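# Place the drink can upright on the cork coaster

## Task

Set the drink can standing on its end at the centre of the round cork coaster. The can has to sit on that coaster, and the coaster has to sit on the table or on the other coaster. The gripper must support neither of them. Release the can and pull the hand away at the end. A result that stays in place only because the robot is holding it does not count.

## Robot and tools

Robot: one xArm7 arm (seven joints) with a two-finger parallel gripper. There is a single arm, so every motion argument describes one gripper pose. The only camera is cam_wrist (672x504), mounted on the hand.

Frame: all positions and orientations are in the scene frame. Its origin is on the table surface under the arm's base. +z is up, +x points forward, and +y is to the left when facing along +x. The base may sit slightly tilted on the table. The reported hand position can be a little off, more so when the arm is far out.

Gripper axes: the fingers point along the hand's +z and close along its y axis. end_effector_position is the point between the pads when closed, roughly 2 cm short of the fingertips. While closing, the tips creep about 10 mm further along +z.

Row format (used by both motion tools): 8 plain numbers [x, y, z, qw, qx, qy, qz, opening]. x, y, z are an absolute target position in metres. qw, qx, qy, qz are an absolute target orientation quaternion, w first. Both are in the scene frame, so a row is a pose, not an offset. opening runs from -1 (closed) to +1 (fully open, 0.084 m). To hold an orientation steady, repeat the same quaternion in every row rather than copying the last reported one, which may have drifted.

execute_actions(actions): a list of actions run one after another. Each action is a list of up to 15 rows. Each row is held for one control step of 1/30 s. If fewer than 15 rows are given, the last row repeats for the remaining steps. An empty list moves nothing and just returns state and images. An action is rejected if its target lies more than 0.6 m from the gripper's position at that action's start, measured along any of the gripper's current axes. If any action is malformed, or the first fails that check against the latest reported state, the whole call is rejected and nothing moves.

move(target, speed, blocking): target is one row as above, an absolute pose. The hand follows a straight path there, and the opening is commanded at the path's start. speed is in m/s, from 0.002 to 0.5, default 0.25; rotation is capped at twice that value in rad/s. The path lasts between 0.5 and 10 s and is cut off at 10 s. Rotation takes the shorter direction. The path ignores obstacles. The real hand lags, can wander off the path, and can exceed the speed, especially with the arm nearly straight. Faster contact means a harder hit. Aiming further beyond a contact point means a harder press. With blocking=false, the result returns after 0.5 s while motion continues; until a result shows the move ended, further moves and execute_actions are rejected, so call wait or stop first. The result adds a move: line giving the outcome (done, off_target, moving, held, fault, ...), the limits that acted, and the distance left to target. limits=paced means the sent pose was clipped. limits=held means a check blocked some steps, after which the arm may jump faster than requested.

wait(seconds): 0 to 10. The arm keeps its last command; a running move continues, and the wait returns early if that move finishes. wait(0) just checks status.

stop(): brakes a running move. It needs stopping distance, more at speed. The fingers keep moving.

zoom_image(camera, region): camera is "cam_wrist". region is [x0, y0, x1, y1] in image pixels from the top-left corner, at most 504 by 504. It returns an enlarged view of the latest image.

read_manual(section): returns only licence texts ("licences"). It does not move anything.

finished_scene(scene): pass the current scene number. It ends the scene after the robot holds its last command and reports success. It cannot be undone. Replying without any tool call also ends things.

Controller behaviour: each control step, the commanded pose is limited to within 70 mm and 16 degrees of the measured pose. Damped inverse kinematics then drives the joints, giving position priority over orientation. Distant targets may need several actions. After an action the arm continues only to its last clipped pose, so send the remainder in the next action. Joint targets move at most 3.14 rad/s. The elbow cannot fully straighten. The result's Hand target line shows the pose now being pursued.

Result lines: the state line shows end_effector_position (m), end_effector_quat_wxyz, and linear and angular velocities. grip_measured is the finger opening on the same -1..1 scale. Joint positions follow URDF order from base outward. Joint torques are the drives' total output; they are nonzero even without contact, carry offsets and noise, and are not what triggers faults. "pose unreachable" means the clearance check, which treats the base mount as part of the arm, altered or blocked the command. Camera calibration lines appear when numbers differ.

Gripping: to keep hold, command an opening clearly below grip_measured; a bigger gap squeezes harder, up to about 24 N per pad for objects up to about 6 cm wide. A fast close can hit harder. Commanding exactly grip_measured still presses gently but wider objects may slip. Brief external tugs on a held object, or pushes on loose ones, can occur.

Things to avoid: pushing an object off the table (task failure); dropping, slipping, slamming or hard hits; pressing hard into the table. If contact torque reaches a joint's load limit (waist 46.5, shoulder 46.5, upper arm roll 27.9, elbow 27.9, forearm roll 27.9, wrist pitch 18.6, wrist roll 18.6 N m, held weight included), a TORQUE FAULT occurs: the arm backs off that joint, freezes for 10 s and drops the rest of the call. Long loaded holds heat motors: MOTOR HOT appears from 65 °C, and at 80 °C an OVER-TEMPERATURE FAULT brakes the arm until it cools. Smooth, efficient, quick motion is preferred.

Each tool is called after "Call:" as name(argument=value, ...), one argument or row to a line, values as JSON.

## Session

Call:
execute_actions(
  actions=[],
)

Scene clock: 0.00 s.
end_effector_position=(+0.1602, +0.1906, +0.2434) grip_measured=+1.00 end_effector_quat_wxyz=(+0.046, +0.939, +0.196, +0.279) end_effector_velocity=(-0.000, +0.000, +0.001) end_effector_angular_velocity=(+0.003, -0.001, +0.000)
Joint positions: [ 1.318 -1.584  0.959  0.204 -0.041  1.502  1.137  0.084]
Joint velocities: [ 0.    -0.002  0.     0.002 -0.001 -0.     0.     0.   ]
Joint torques (N m, as the arm reports them, + toward a larger angle): no reading
Hand target: +0.160, +0.191, +0.243; +0.046, +0.939, +0.196, +0.279

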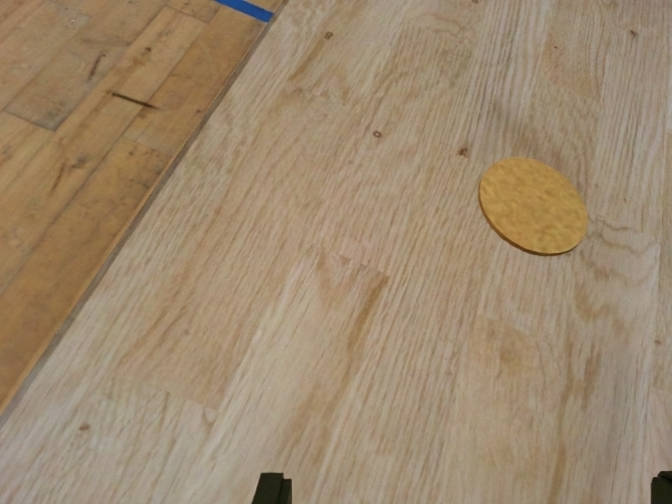

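Call:
move(
  target=[0.3,0,0.45,0,0.966,0,0.26,1],
)

Scene clock: 3.27 s.
end_effector_position=(+0.3005, -0.0004, +0.4504) grip_measured=+1.00 end_effector_quat_wxyz=(+0.002, +0.966, -0.002, +0.260) end_effector_velocity=(+0.001, -0.001, +0.002) end_effector_angular_velocity=(+0.005, -0.000, -0.002)
Joint positions: [ 1.214 -1.772  0.255  0.779 -0.687  1.982  0.848  0.084]
Joint velocities: [-0.     0.001 -0.003  0.007 -0.002  0.001 -0.001  0.   ]
Joint torques (N m, as the arm reports them, + toward a larger angle): [-6.22 10.72  4.02 10.83 -0.58 -1.5  -0.31]
Hand target: +0.301, -0.001, +0.451; +0.001, +0.966, -0.002, +0.260
Off the commanded pose: 0.001 m, 0 deg.
move: done
camera_calibration (this result's frames):
cam_wrist: T_world_to_cam=[[-0.00312979, -0.999715, 0.0236793, 0.0175897], [-0.873807, -0.00878038, -0.486193, 0.549739], [0.486262, -0.0222128, -0.87353, 0.382983], [0, 0, 0, 1]] pos_world=[0.294191, 0.0309187, 0.60141]

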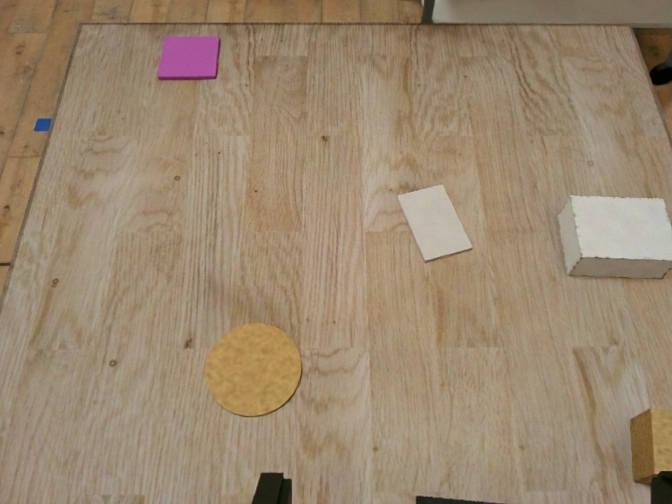

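No can; look right.

Call:
move(
  target=[0.3,-0.25,0.45,0,1,0,0,1],
)

Scene clock: 5.73 s.
end_effector_position=(+0.3001, -0.2501, +0.4498) grip_measured=+1.00 end_effector_quat_wxyz=(+0.001, +1.000, -0.001, -0.000) end_effector_velocity=(+0.000, -0.002, -0.001) end_effector_angular_velocity=(+0.004, +0.002, -0.002)
Joint positions: [ 1.211 -1.638 -0.107  1.464 -1.03   2.568  0.244  0.084]
Joint velocities: [ 0.001  0.    -0.004  0.007 -0.004  0.002 -0.004  0.   ]
Joint torques (N m, as the arm reports them, + toward a larger angle): [-11.89  18.12  10.77   2.24   0.17  -1.07  -0.31]
Hand target: +0.300, -0.250, +0.450; +0.001, +1.000, -0.001, -0.001
Off the commanded pose: 0.000 m, 0 deg.
move: done
camera_calibration (this result's frames):
cam_wrist: T_world_to_cam=[[0.0104039, -0.999755, 0.0195153, -0.234298], [-0.999762, -0.0100253, 0.0194009, 0.356975], [-0.0192005, -0.0197124, -0.999621, 0.586152], [0, 0, 0, 1]] pos_world=[0.370582, -0.219107, 0.583576]

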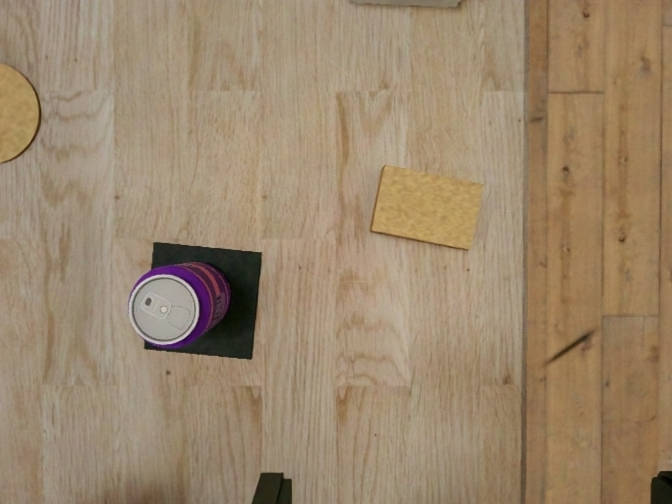

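Call:
move(
  target=[0.33,-0.088,0.2,0,1,0,0,1],
)

Call:
move(
  target=[0.33,-0.088,0.08,0,1,0,0,1],
  speed=0.1,
)

Call:
move(
  target=[0.33,-0.088,0.08,0,1,0,0,-1],
)

Call:
move(
  target=[0.33,-0.088,0.16,0,1,0,0,-1],
  speed=0.1,
)

Call:
move(
  target=[0.501,0.105,0.16,0,1,0,0,-1],
)

Call:
move(
  target=[0.501,0.105,0.085,0,1,0,0,-1],
  speed=0.05,
)

Call:
move(
  target=[0.501,0.105,0.085,0,1,0,0,1],
)

Call:
move(
  target=[0.501,0.105,0.3,0,1,0,0,1],
  speed=0.1,
)

Scene clock: 10.33 s.
end_effector_position=(+0.3306, -0.0894, +0.1998) grip_measured=+1.00 end_effector_quat_wxyz=(+0.001, +1.000, -0.000, -0.000) end_effector_velocity=(-0.000, +0.002, -0.002) end_effector_angular_velocity=(+0.004, -0.005, +0.008)
Joint positions: [ 0.962 -2.055 -0.622  0.456 -1.027  1.952  0.539  0.084]
Joint velocities: [-0.023  0.001 -0.014 -0.013  0.002 -0.022 -0.016  0.   ]
Joint torques (N m, as the arm reports them, + toward a larger angle): [-7.44  7.52 12.18  7.04  0.16 -1.1  -0.44]
Hand target: +0.331, -0.089, +0.200; +0.001, +1.000, -0.000, -0.000
Off the commanded pose: 0.002 m, 0 deg.
joint sent to its limit — the command would take joint 2 (shoulder) past its lower limit, so that joint was sent only as far as its limit.
move: done
camera_calibration (this result's frames):
cam_wrist: T_world_to_cam=[[0.0113275, -0.999726, 0.0204833, -0.0695271], [-0.999752, -0.0109302, 0.0194072, 0.393825], [-0.019178, -0.020698, -0.999602, 0.339898], [0, 0, 0, 1]] pos_world=[0.401034, -0.0581682, 0.333543]

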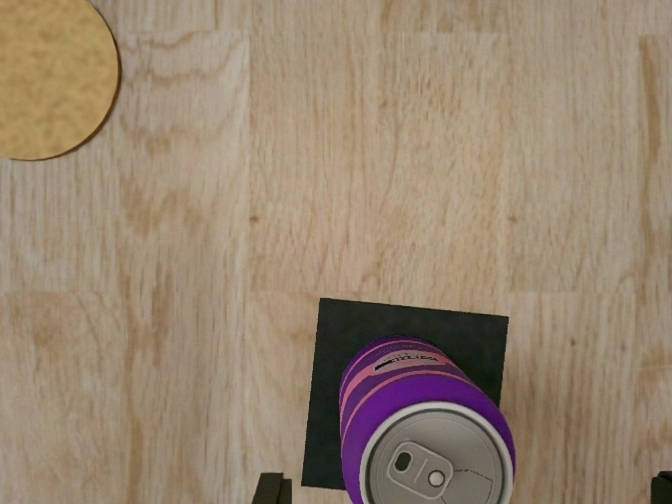

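Scene clock: 11.97 s.
end_effector_position=(+0.3297, -0.0890, +0.0796) grip_measured=+1.00 end_effector_quat_wxyz=(+0.001, +1.000, +0.000, -0.001) end_effector_velocity=(+0.000, +0.000, -0.001) end_effector_angular_velocity=(+0.001, -0.002, -0.000)
Joint positions: [ 0.682 -2.056 -1.193  0.261 -1.411  1.677  0.427  0.084]
Joint velocities: [-0.002 -0.001 -0.007 -0.001 -0.006 -0.003 -0.001  0.   ]
Joint torques (N m, as the arm reports them, + toward a larger angle): [-6.61  1.67 11.89  2.8   0.17 -1.09 -0.33]
Hand target: +0.330, -0.089, +0.079; +0.001, +1.000, +0.000, -0.001
Off the commanded pose: 0.001 m, 0 deg.
joint sent to its limit — the command would take joint 2 (shoulder) past its lower limit, so that joint was sent only as far as its limit.
move: done
camera_calibration (this result's frames):
cam_wrist: T_world_to_cam=[[0.012085, -0.999732, 0.0197661, -0.0668233], [-0.999729, -0.0116872, 0.0201195, 0.395147], [-0.019883, -0.0200039, -0.999602, 0.220033], [0, 0, 0, 1]] pos_world=[0.400223, -0.0577856, 0.213316]

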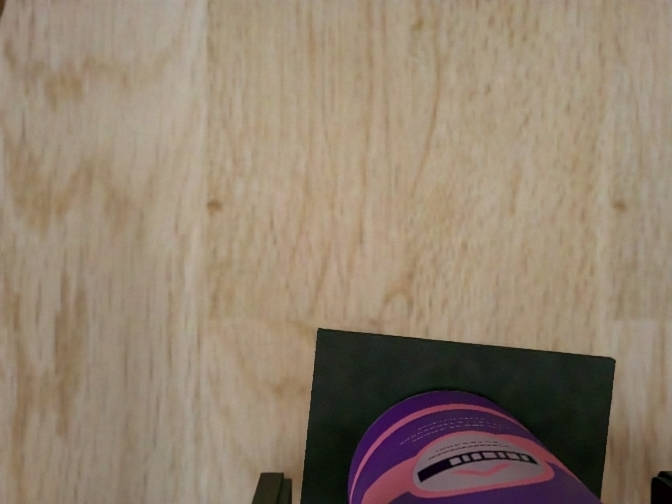

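Scene clock: 12.67 s.
end_effector_position=(+0.3299, -0.0878, +0.0799) grip_measured=+0.48 end_effector_quat_wxyz=(-0.000, +1.000, +0.000, -0.000) end_effector_velocity=(-0.000, +0.000, -0.000) end_effector_angular_velocity=(+0.001, +0.000, -0.000)
Joint positions: [ 0.682 -2.056 -1.192  0.26  -1.409  1.675  0.429  0.064]
Joint velocities: [ 0.     0.    -0.001  0.     0.001 -0.001  0.    -0.   ]
Joint torques (N m, as the arm reports them, + toward a larger angle): [-6.54  1.22 12.14  2.67  0.39 -1.33 -0.29]
Hand target: +0.330, -0.088, +0.080; -0.000, +1.000, -0.000, +0.000
Off the commanded pose: 0.000 m, 0 deg.
move: done
camera_calibration (this result's frames):
cam_wrist: T_world_to_cam=[[0.01217, -0.999767, 0.0178457, -0.065569], [-0.999752, -0.0118333, 0.018854, 0.395431], [-0.0186384, -0.0180707, -0.999663, 0.220092], [0, 0, 0, 1]] pos_world=[0.400233, -0.0568973, 0.213732]

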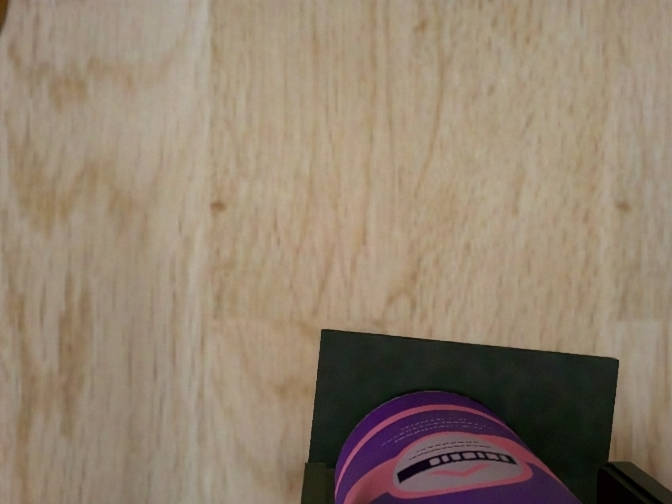

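Scene clock: 13.87 s.
end_effector_position=(+0.3301, -0.0873, +0.1601) grip_measured=+0.48 end_effector_quat_wxyz=(-0.000, +1.000, +0.000, +0.000) end_effector_velocity=(+0.000, -0.000, +0.002) end_effector_angular_velocity=(-0.000, +0.001, -0.001)
Joint positions: [ 0.734 -1.974 -0.84   0.355 -1.079  1.732  0.436  0.064]
Joint velocities: [0.001 0.002 0.006 0.004 0.006 0.002 0.    0.   ]
Joint torques (N m, as the arm reports them, + toward a larger angle): [-7.17  7.54 12.72  8.31  0.14 -1.32 -0.35]
Hand target: +0.330, -0.087, +0.160; -0.000, +1.000, +0.000, +0.000
Off the commanded pose: 0.001 m, 0 deg.
move: done
camera_calibration (this result's frames):
cam_wrist: T_world_to_cam=[[0.0124205, -0.99977, 0.0174846, -0.0665281], [-0.999769, -0.0121102, 0.0177418, 0.394327], [-0.017526, -0.0177009, -0.99969, 0.299965], [0, 0, 0, 1]] pos_world=[0.40032, -0.0564278, 0.29404]

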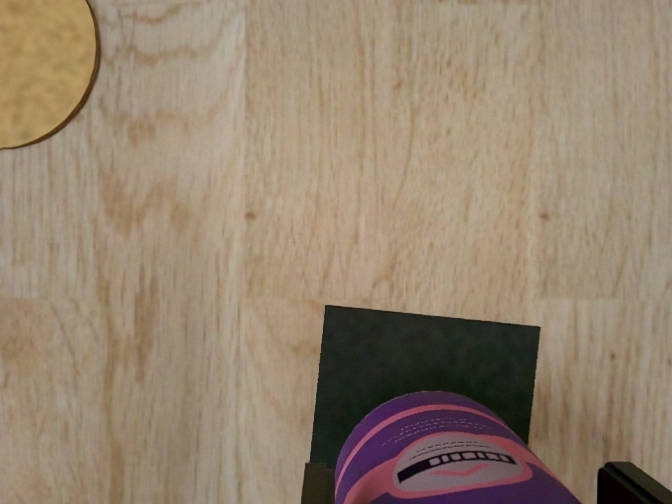

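Scene clock: 15.40 s.
end_effector_position=(+0.5016, +0.1065, +0.1603) grip_measured=+0.48 end_effector_quat_wxyz=(-0.002, +1.000, +0.001, +0.002) end_effector_velocity=(+0.001, +0.003, -0.000) end_effector_angular_velocity=(-0.000, +0.001, +0.005)
Joint positions: [ 1.476 -1.181 -0.837  0.782 -1.063  1.371  0.976  0.064]
Joint velocities: [ 0.008  0.007 -0.001  0.004  0.001 -0.001  0.    -0.   ]
Joint torques (N m, as the arm reports them, + toward a larger angle): [-6.48  4.27 17.31 10.01  0.19 -1.32 -0.32]
Hand target: +0.502, +0.107, +0.160; -0.002, +1.000, +0.002, +0.002
Off the commanded pose: 0.002 m, 0 deg.
move: done
camera_calibration (this result's frames):
cam_wrist: T_world_to_cam=[[0.0140585, -0.999796, 0.0144831, 0.124795], [-0.999791, -0.0138401, 0.0150718, 0.568707], [-0.0148683, -0.014692, -0.999782, 0.304998], [0, 0, 0, 1]] pos_world=[0.571368, 0.137121, 0.294553]

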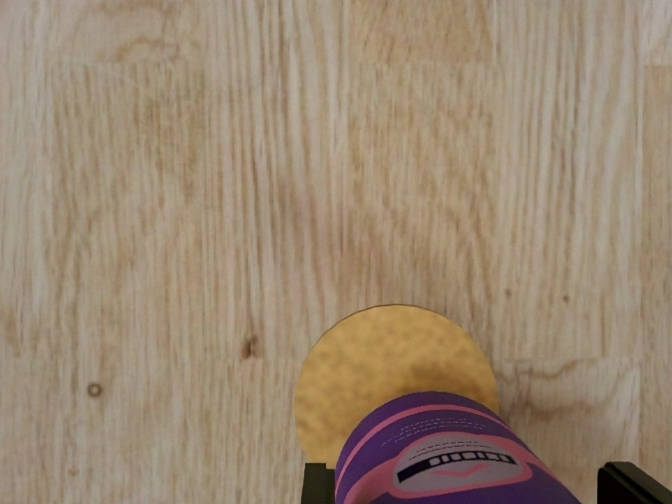

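Scene clock: 17.23 s.
end_effector_position=(+0.5013, +0.1049, +0.0851) grip_measured=+0.48 end_effector_quat_wxyz=(-0.000, +1.000, +0.000, +0.000) end_effector_velocity=(+0.000, -0.000, -0.001) end_effector_angular_velocity=(-0.001, -0.001, -0.000)
Joint positions: [ 1.529 -1.164 -1.049  0.729 -1.226  1.224  1.023  0.064]
Joint velocities: [ 0.001  0.002 -0.003  0.001 -0.003 -0.002  0.001  0.   ]
Joint torques (N m, as the arm reports them, + toward a larger angle): [-6.58  5.45 17.38  7.83  0.14 -1.27 -0.32]
Hand target: +0.501, +0.105, +0.085; +0.000, +1.000, +0.000, +0.000
Off the commanded pose: 0.000 m, 0 deg.
move: done
camera_calibration (this result's frames):
cam_wrist: T_world_to_cam=[[0.0121966, -0.999762, 0.0180731, 0.124863], [-0.999767, -0.0118708, 0.0180308, 0.569093], [-0.0178119, -0.0182888, -0.999674, 0.231601], [0, 0, 0, 1]] pos_world=[0.571563, 0.135824, 0.219008]

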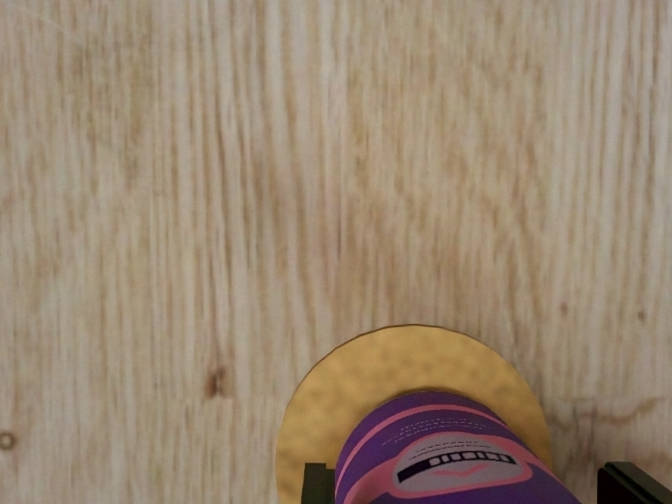

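Scene clock: 17.93 s.
end_effector_position=(+0.5010, +0.1050, +0.0850) grip_measured=+1.00 end_effector_quat_wxyz=(-0.000, +1.000, -0.000, +0.000) end_effector_velocity=(+0.000, -0.000, -0.000) end_effector_angular_velocity=(-0.000, +0.000, -0.001)
Joint positions: [ 1.529 -1.164 -1.049  0.729 -1.225  1.224  1.024  0.084]
Joint velocities: [-0. -0. -0.  0. -0.  0.  0.  0.]
Joint torques (N m, as the arm reports them, + toward a larger angle): [-6.49  5.64 15.96  7.29  0.19 -1.03 -0.31]
Hand target: +0.501, +0.105, +0.085; -0.000, +1.000, +0.000, -0.000
Off the commanded pose: 0.000 m, 0 deg.
move: done
camera_calibration (this result's frames):
cam_wrist: T_world_to_cam=[[0.0118296, -0.999767, 0.0180656, 0.125205], [-0.999765, -0.0114974, 0.0183833, 0.568701], [-0.0181713, -0.0182788, -0.999668, 0.231674], [0, 0, 0, 1]] pos_world=[0.571296, 0.135949, 0.218881]

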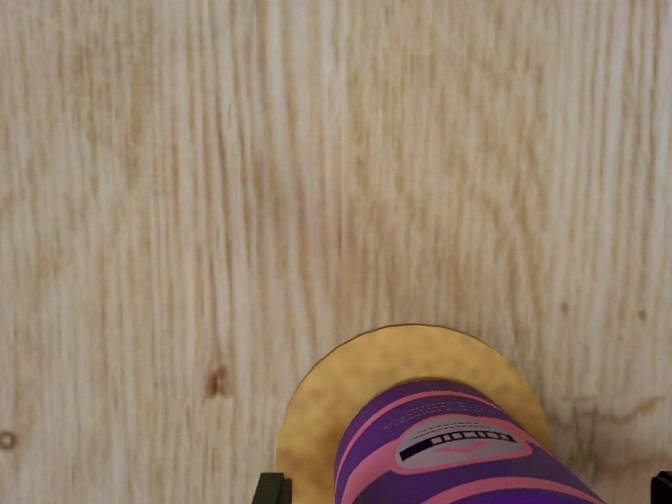

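Scene clock: 20.47 s.
end_effector_position=(+0.5002, +0.1055, +0.2998) grip_measured=+1.00 end_effector_quat_wxyz=(-0.000, +1.000, -0.000, -0.000) end_effector_velocity=(+0.000, -0.000, +0.002) end_effector_angular_velocity=(+0.001, -0.000, -0.001)
Joint positions: [ 1.436 -1.113 -0.533  1.031 -0.822  1.651  0.911  0.084]
Joint velocities: [-0.     0.001  0.003  0.004  0.002  0.003 -0.    -0.   ]
Joint torques (N m, as the arm reports them, + toward a larger angle): [-5.89  3.16 15.03 11.35  0.06 -1.02 -0.34]
Hand target: +0.500, +0.106, +0.300; -0.000, +1.000, -0.000, -0.000
Off the commanded pose: 0.001 m, 0 deg.
move: done
camera_calibration (this result's frames):
cam_wrist: T_world_to_cam=[[0.0110671, -0.999779, 0.0178867, 0.122272], [-0.999756, -0.0107209, 0.0193354, 0.563519], [-0.0191394, -0.0180963, -0.999653, 0.446857], [0, 0, 0, 1]] pos_world=[0.570581, 0.136372, 0.433619]

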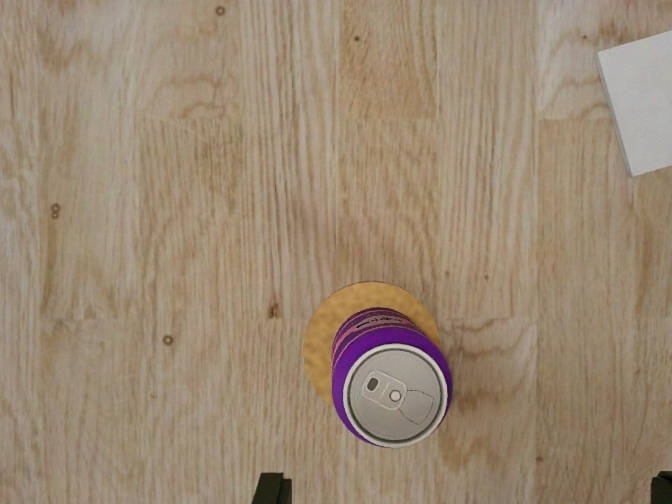

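Call:
finished_scene(
  scene=1,
)

The scene is finished: the task was done.


## Next scene

The same job, from a new start.

Call:
move(
  target=[0.3,0,0.5,0,1,0,0,1],
)

Scene clock: 4.07 s.
end_effector_position=(+0.3011, +0.0001, +0.4996) grip_measured=+1.00 end_effector_quat_wxyz=(+0.002, +1.000, -0.001, +0.001) end_effector_velocity=(+0.000, -0.000, +0.001) end_effector_angular_velocity=(-0.001, -0.001, +0.003)
Joint positions: [-0.759 -1.058 -0.226  1.246  0.25   2.068 -0.688  0.084]
Joint velocities: [ 0.001  0.    -0.     0.002 -0.    -0.    -0.002 -0.   ]
Joint torques (N m, as the arm reports them, + toward a larger angle): [ 3.17  0.11 -4.67 12.84  0.2  -1.   -0.37]
Hand target: +0.301, +0.000, +0.500; +0.002, +1.000, -0.000, +0.001
Off the commanded pose: 0.001 m, 0 deg.
move: done
camera_calibration (this result's frames):
cam_wrist: T_world_to_cam=[[0.0107101, -0.999715, 0.021338, 0.0139205], [-0.999815, -0.0103655, 0.0161939, 0.36114], [-0.0159681, -0.0215075, -0.999641, 0.63994], [0, 0, 0, 1]] pos_world=[0.371142, 0.0314235, 0.633565]

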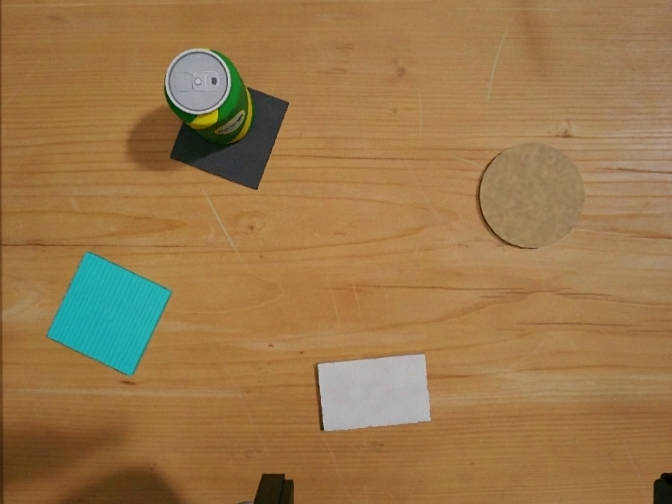

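Call:
move(
  target=[0.517,0.147,0.2,0,1,0,0,1],
)

Call:
move(
  target=[0.517,0.147,0.08,0,1,0,0,1],
  speed=0.1,
)

Call:
move(
  target=[0.517,0.147,0.08,0,1,0,0,-1],
)

Call:
move(
  target=[0.517,0.147,0.16,0,1,0,0,-1],
  speed=0.1,
)

Call:
move(
  target=[0.432,-0.172,0.16,0,1,0,0,-1],
)

Call:
move(
  target=[0.432,-0.172,0.085,0,1,0,0,-1],
  speed=0.05,
)

Call:
move(
  target=[0.432,-0.172,0.085,0,1,0,0,1],
)

Call:
move(
  target=[0.432,-0.172,0.3,0,1,0,0,1],
  speed=0.1,
)

Scene clock: 9.63 s.
end_effector_position=(+0.5167, +0.1480, +0.1997) grip_measured=+1.00 end_effector_quat_wxyz=(-0.001, +1.000, +0.002, +0.001) end_effector_velocity=(-0.000, +0.001, -0.002) end_effector_angular_velocity=(-0.002, +0.004, +0.003)
Joint positions: [-0.955 -0.92   0.728  0.895  0.846  1.284 -0.382  0.084]
Joint velocities: [-0.001  0.     0.008  0.     0.    -0.002  0.001  0.   ]
Joint torques (N m, as the arm reports them, + toward a larger angle): [  4.76  -1.12 -14.78  12.41   0.19  -1.01  -0.34]
Hand target: +0.517, +0.148, +0.199; -0.001, +1.000, +0.002, +0.001
Off the commanded pose: 0.001 m, 0 deg.
move: done
camera_calibration (this result's frames):
cam_wrist: T_world_to_cam=[[0.0154604, -0.999754, 0.0159344, 0.164479], [-0.999751, -0.0151999, 0.0163407, 0.583684], [-0.0160945, -0.0161831, -0.99974, 0.346049], [0, 0, 0, 1]] pos_world=[0.586565, 0.178911, 0.3338]

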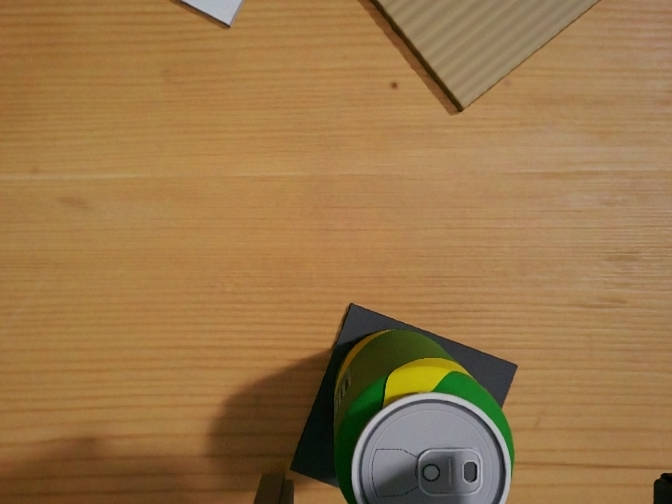

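Scene clock: 11.23 s.
end_effector_position=(+0.5170, +0.1477, +0.0803) grip_measured=+1.00 end_effector_quat_wxyz=(-0.001, +1.000, +0.001, +0.000) end_effector_velocity=(-0.001, +0.000, -0.002) end_effector_angular_velocity=(-0.001, +0.002, +0.002)
Joint positions: [-1.063 -0.811  1.059  0.79   1.024  0.969 -0.448  0.084]
Joint velocities: [-0.002  0.001  0.005 -0.001  0.001 -0.002 -0.001 -0.   ]
Joint torques (N m, as the arm reports them, + toward a larger angle): [  4.67   0.08 -14.13  10.19   0.11  -1.06  -0.29]
Hand target: +0.517, +0.148, +0.080; -0.001, +1.000, +0.000, +0.000
Off the commanded pose: 0.001 m, 0 deg.
move: done
camera_calibration (this result's frames):
cam_wrist: T_world_to_cam=[[0.0128749, -0.99978, 0.016538, 0.167361], [-0.999765, -0.0125825, 0.0176642, 0.585471], [-0.0174522, -0.0167615, -0.999707, 0.22743], [0, 0, 0, 1]] pos_world=[0.587148, 0.178503, 0.214254]

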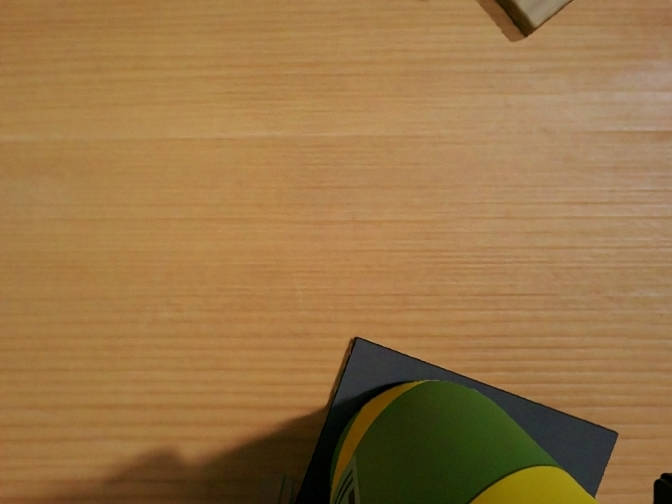

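Scene clock: 11.93 s.
end_effector_position=(+0.5172, +0.1475, +0.0802) grip_measured=+0.52 end_effector_quat_wxyz=(-0.000, +1.000, +0.000, +0.000) end_effector_velocity=(-0.000, -0.000, -0.000) end_effector_angular_velocity=(-0.000, +0.001, -0.000)
Joint positions: [-1.064 -0.811  1.06   0.791  1.023  0.97  -0.447  0.066]
Joint velocities: [-0.     0.     0.001 -0.001 -0.     0.    -0.     0.   ]
Joint torques (N m, as the arm reports them, + toward a larger angle): [  2.33   0.79 -13.93   8.26  -0.19  -1.65  -0.42]
Hand target: +0.517, +0.147, +0.080; -0.000, +1.000, +0.000, -0.000
Off the commanded pose: 0.001 m, 0 deg.
move: done
camera_calibration (this result's frames):
cam_wrist: T_world_to_cam=[[0.0126078, -0.999767, 0.0175207, 0.167236], [-0.999761, -0.0122912, 0.0180596, 0.585585], [-0.0178401, -0.0177442, -0.999683, 0.227675], [0, 0, 0, 1]] pos_world=[0.587399, 0.178434, 0.214098]

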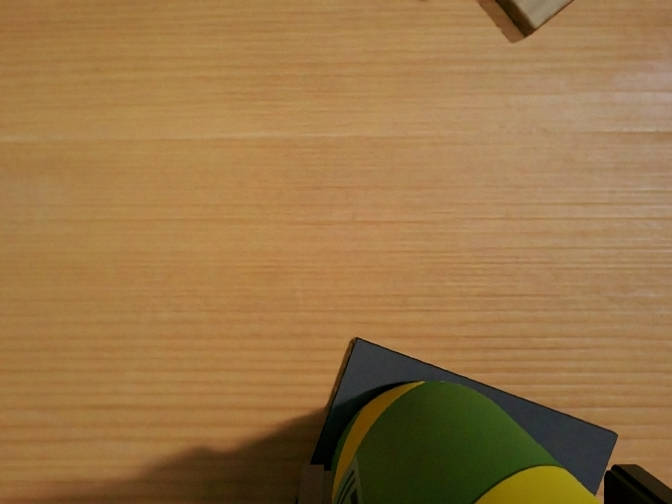

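Scene clock: 13.10 s.
end_effector_position=(+0.5169, +0.1465, +0.1596) grip_measured=+0.52 end_effector_quat_wxyz=(+0.001, +1.000, -0.000, -0.001) end_effector_velocity=(+0.001, -0.000, +0.002) end_effector_angular_velocity=(+0.001, -0.001, -0.001)
Joint positions: [-0.978 -0.895  0.825  0.845  0.898  1.183 -0.397  0.066]
Joint velocities: [-0.    -0.    -0.004  0.002 -0.001  0.003  0.     0.   ]
Joint torques (N m, as the arm reports them, + toward a larger angle): [  4.66  -1.38 -15.91  12.95   0.17  -1.29  -0.4 ]
Hand target: +0.517, +0.147, +0.160; +0.001, +1.000, -0.000, -0.000
Off the commanded pose: 0.001 m, 0 deg.
move: done
camera_calibration (this result's frames):
cam_wrist: T_world_to_cam=[[0.011085, -0.999754, 0.0191871, 0.165337], [-0.999753, -0.0107116, 0.0194574, 0.583371], [-0.0192471, -0.0193981, -0.999627, 0.307961], [0, 0, 0, 1]] pos_world=[0.587322, 0.177519, 0.293323]

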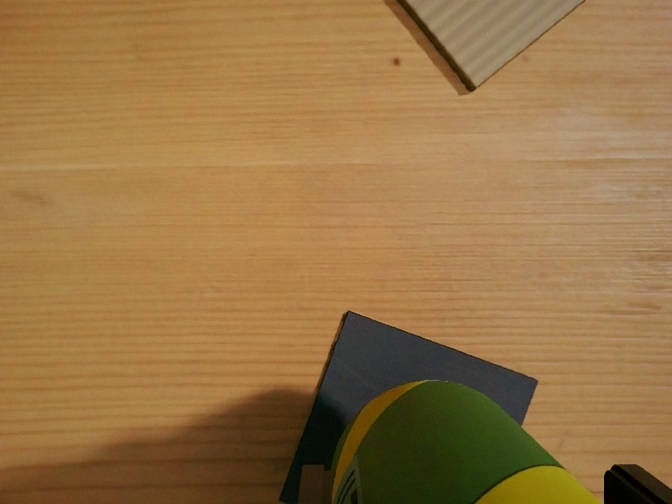

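Scene clock: 14.90 s.
end_effector_position=(+0.4326, -0.1721, +0.1600) grip_measured=+0.52 end_effector_quat_wxyz=(-0.000, +1.000, +0.001, -0.001) end_effector_velocity=(-0.003, -0.003, -0.001) end_effector_angular_velocity=(+0.001, +0.001, -0.008)
Joint positions: [-1.245 -0.497  0.422  0.691  0.718  1.036 -1.134  0.066]
Joint velocities: [-0.005  0.005 -0.003 -0.002 -0.001 -0.001 -0.002  0.   ]
Joint torques (N m, as the arm reports them, + toward a larger angle): [ -4.03 -10.34 -11.65  14.84   0.22  -1.25  -0.28]
Hand target: +0.432, -0.173, +0.160; -0.000, +1.000, +0.000, -0.001
Off the commanded pose: 0.001 m, 0 deg.
move: done
camera_calibration (this result's frames):
cam_wrist: T_world_to_cam=[[0.0135685, -0.999753, 0.0175916, -0.153034], [-0.999718, -0.0132207, 0.0197363, 0.495177], [-0.0194988, -0.0178544, -0.99965, 0.300988], [0, 0, 0, 1]] pos_world=[0.502982, -0.141076, 0.293802]

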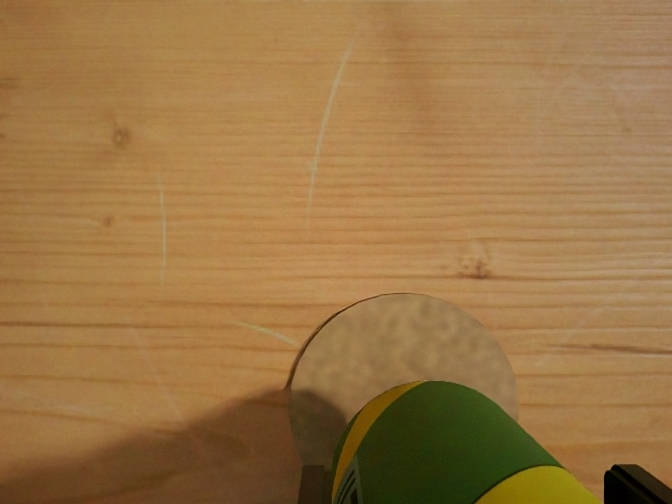

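Scene clock: 16.73 s.
end_effector_position=(+0.4324, -0.1718, +0.0852) grip_measured=+0.52 end_effector_quat_wxyz=(-0.000, +1.000, +0.000, +0.001) end_effector_velocity=(+0.000, +0.000, -0.001) end_effector_angular_velocity=(-0.000, -0.000, +0.000)
Joint positions: [-1.21  -0.335  0.539  0.625  0.805  0.777 -1.165  0.066]
Joint velocities: [ 0.     0.001  0.002 -0.     0.001 -0.003 -0.    -0.   ]
Joint torques (N m, as the arm reports them, + toward a larger angle): [ -5.01 -12.44 -10.19  12.95   0.1   -1.29  -0.36]
Hand target: +0.432, -0.172, +0.085; -0.000, +1.000, +0.000, +0.000
Off the commanded pose: 0.000 m, 0 deg.
move: done
camera_calibration (this result's frames):
cam_wrist: T_world_to_cam=[[0.0125646, -0.999762, 0.0178482, -0.150989], [-0.999779, -0.0122599, 0.0170794, 0.496873], [-0.0168565, -0.0180588, -0.999695, 0.224998], [0, 0, 0, 1]] pos_world=[0.502453, -0.140798, 0.219138]

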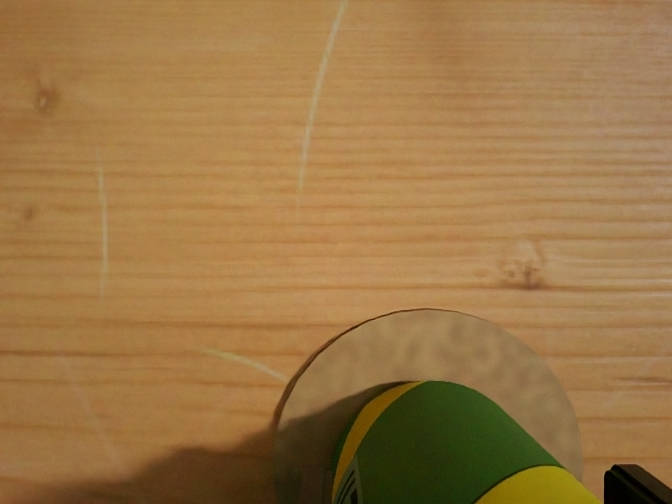

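Scene clock: 17.43 s.
end_effector_position=(+0.4320, -0.1720, +0.0850) grip_measured=+1.00 end_effector_quat_wxyz=(+0.000, +1.000, +0.000, +0.000) end_effector_velocity=(-0.000, -0.000, -0.000) end_effector_angular_velocity=(+0.000, +0.001, -0.000)
Joint positions: [-1.211 -0.335  0.54   0.625  0.804  0.777 -1.164  0.084]
Joint velocities: [-0.001  0.001  0.    -0.    -0.001  0.    -0.    -0.   ]
Joint torques (N m, as the arm reports them, + toward a larger angle): [ -4.52 -11.42  -9.48  12.05   0.21  -0.95  -0.26]
Hand target: +0.432, -0.172, +0.085; -0.000, +1.000, +0.000, +0.000
Off the commanded pose: 0.000 m, 0 deg.
move: done
camera_calibration (this result's frames):
cam_wrist: T_world_to_cam=[[0.0118472, -0.999765, 0.0181563, -0.150951], [-0.999765, -0.0115136, 0.0183668, 0.496536], [-0.0181534, -0.0183696, -0.999666, 0.225345], [0, 0, 0, 1]] pos_world=[0.502298, -0.141059, 0.218891]

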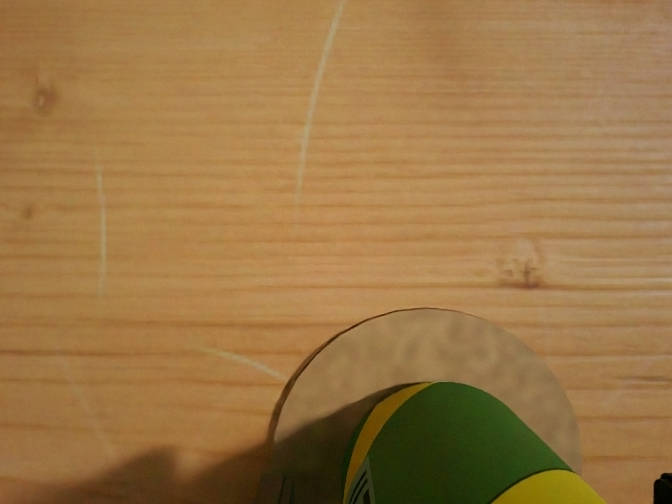

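Scene clock: 19.93 s.
end_effector_position=(+0.4315, -0.1727, +0.2997) grip_measured=+1.00 end_effector_quat_wxyz=(+0.000, +1.000, -0.001, -0.001) end_effector_velocity=(+0.000, +0.000, +0.001) end_effector_angular_velocity=(-0.000, -0.001, +0.001)
Joint positions: [-1.304 -0.589  0.222  0.955  0.578  1.442 -1.101  0.084]
Joint velocities: [-0.     0.    -0.001  0.004 -0.     0.003  0.     0.   ]
Joint torques (N m, as the arm reports them, + toward a larger angle): [ -2.99  -7.36 -11.31  14.79   0.14  -0.97  -0.35]
Hand target: +0.432, -0.173, +0.300; +0.001, +1.000, -0.001, -0.001
Off the commanded pose: 0.001 m, 0 deg.
move: done
camera_calibration (this result's frames):
cam_wrist: T_world_to_cam=[[0.0096083, -0.999779, 0.0187035, -0.154759], [-0.999742, -0.00921949, 0.0207645, 0.491719], [-0.0205875, -0.0188982, -0.999609, 0.440866], [0, 0, 0, 1]] pos_world=[0.502155, -0.14186, 0.433378]

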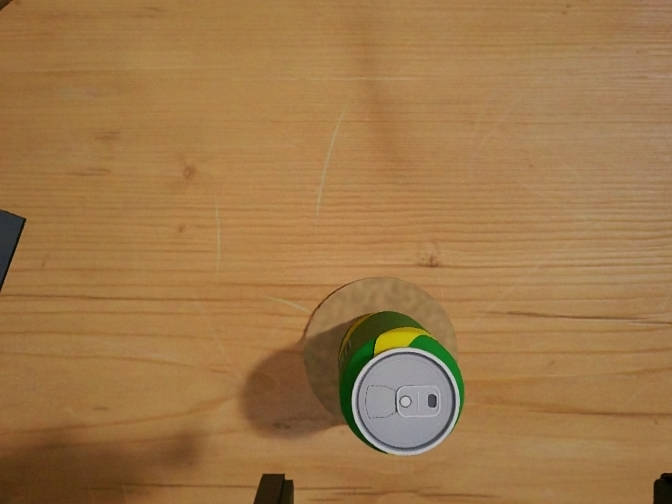

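Call:
finished_scene(
  scene=2,
)

The scene is finished: the task was done.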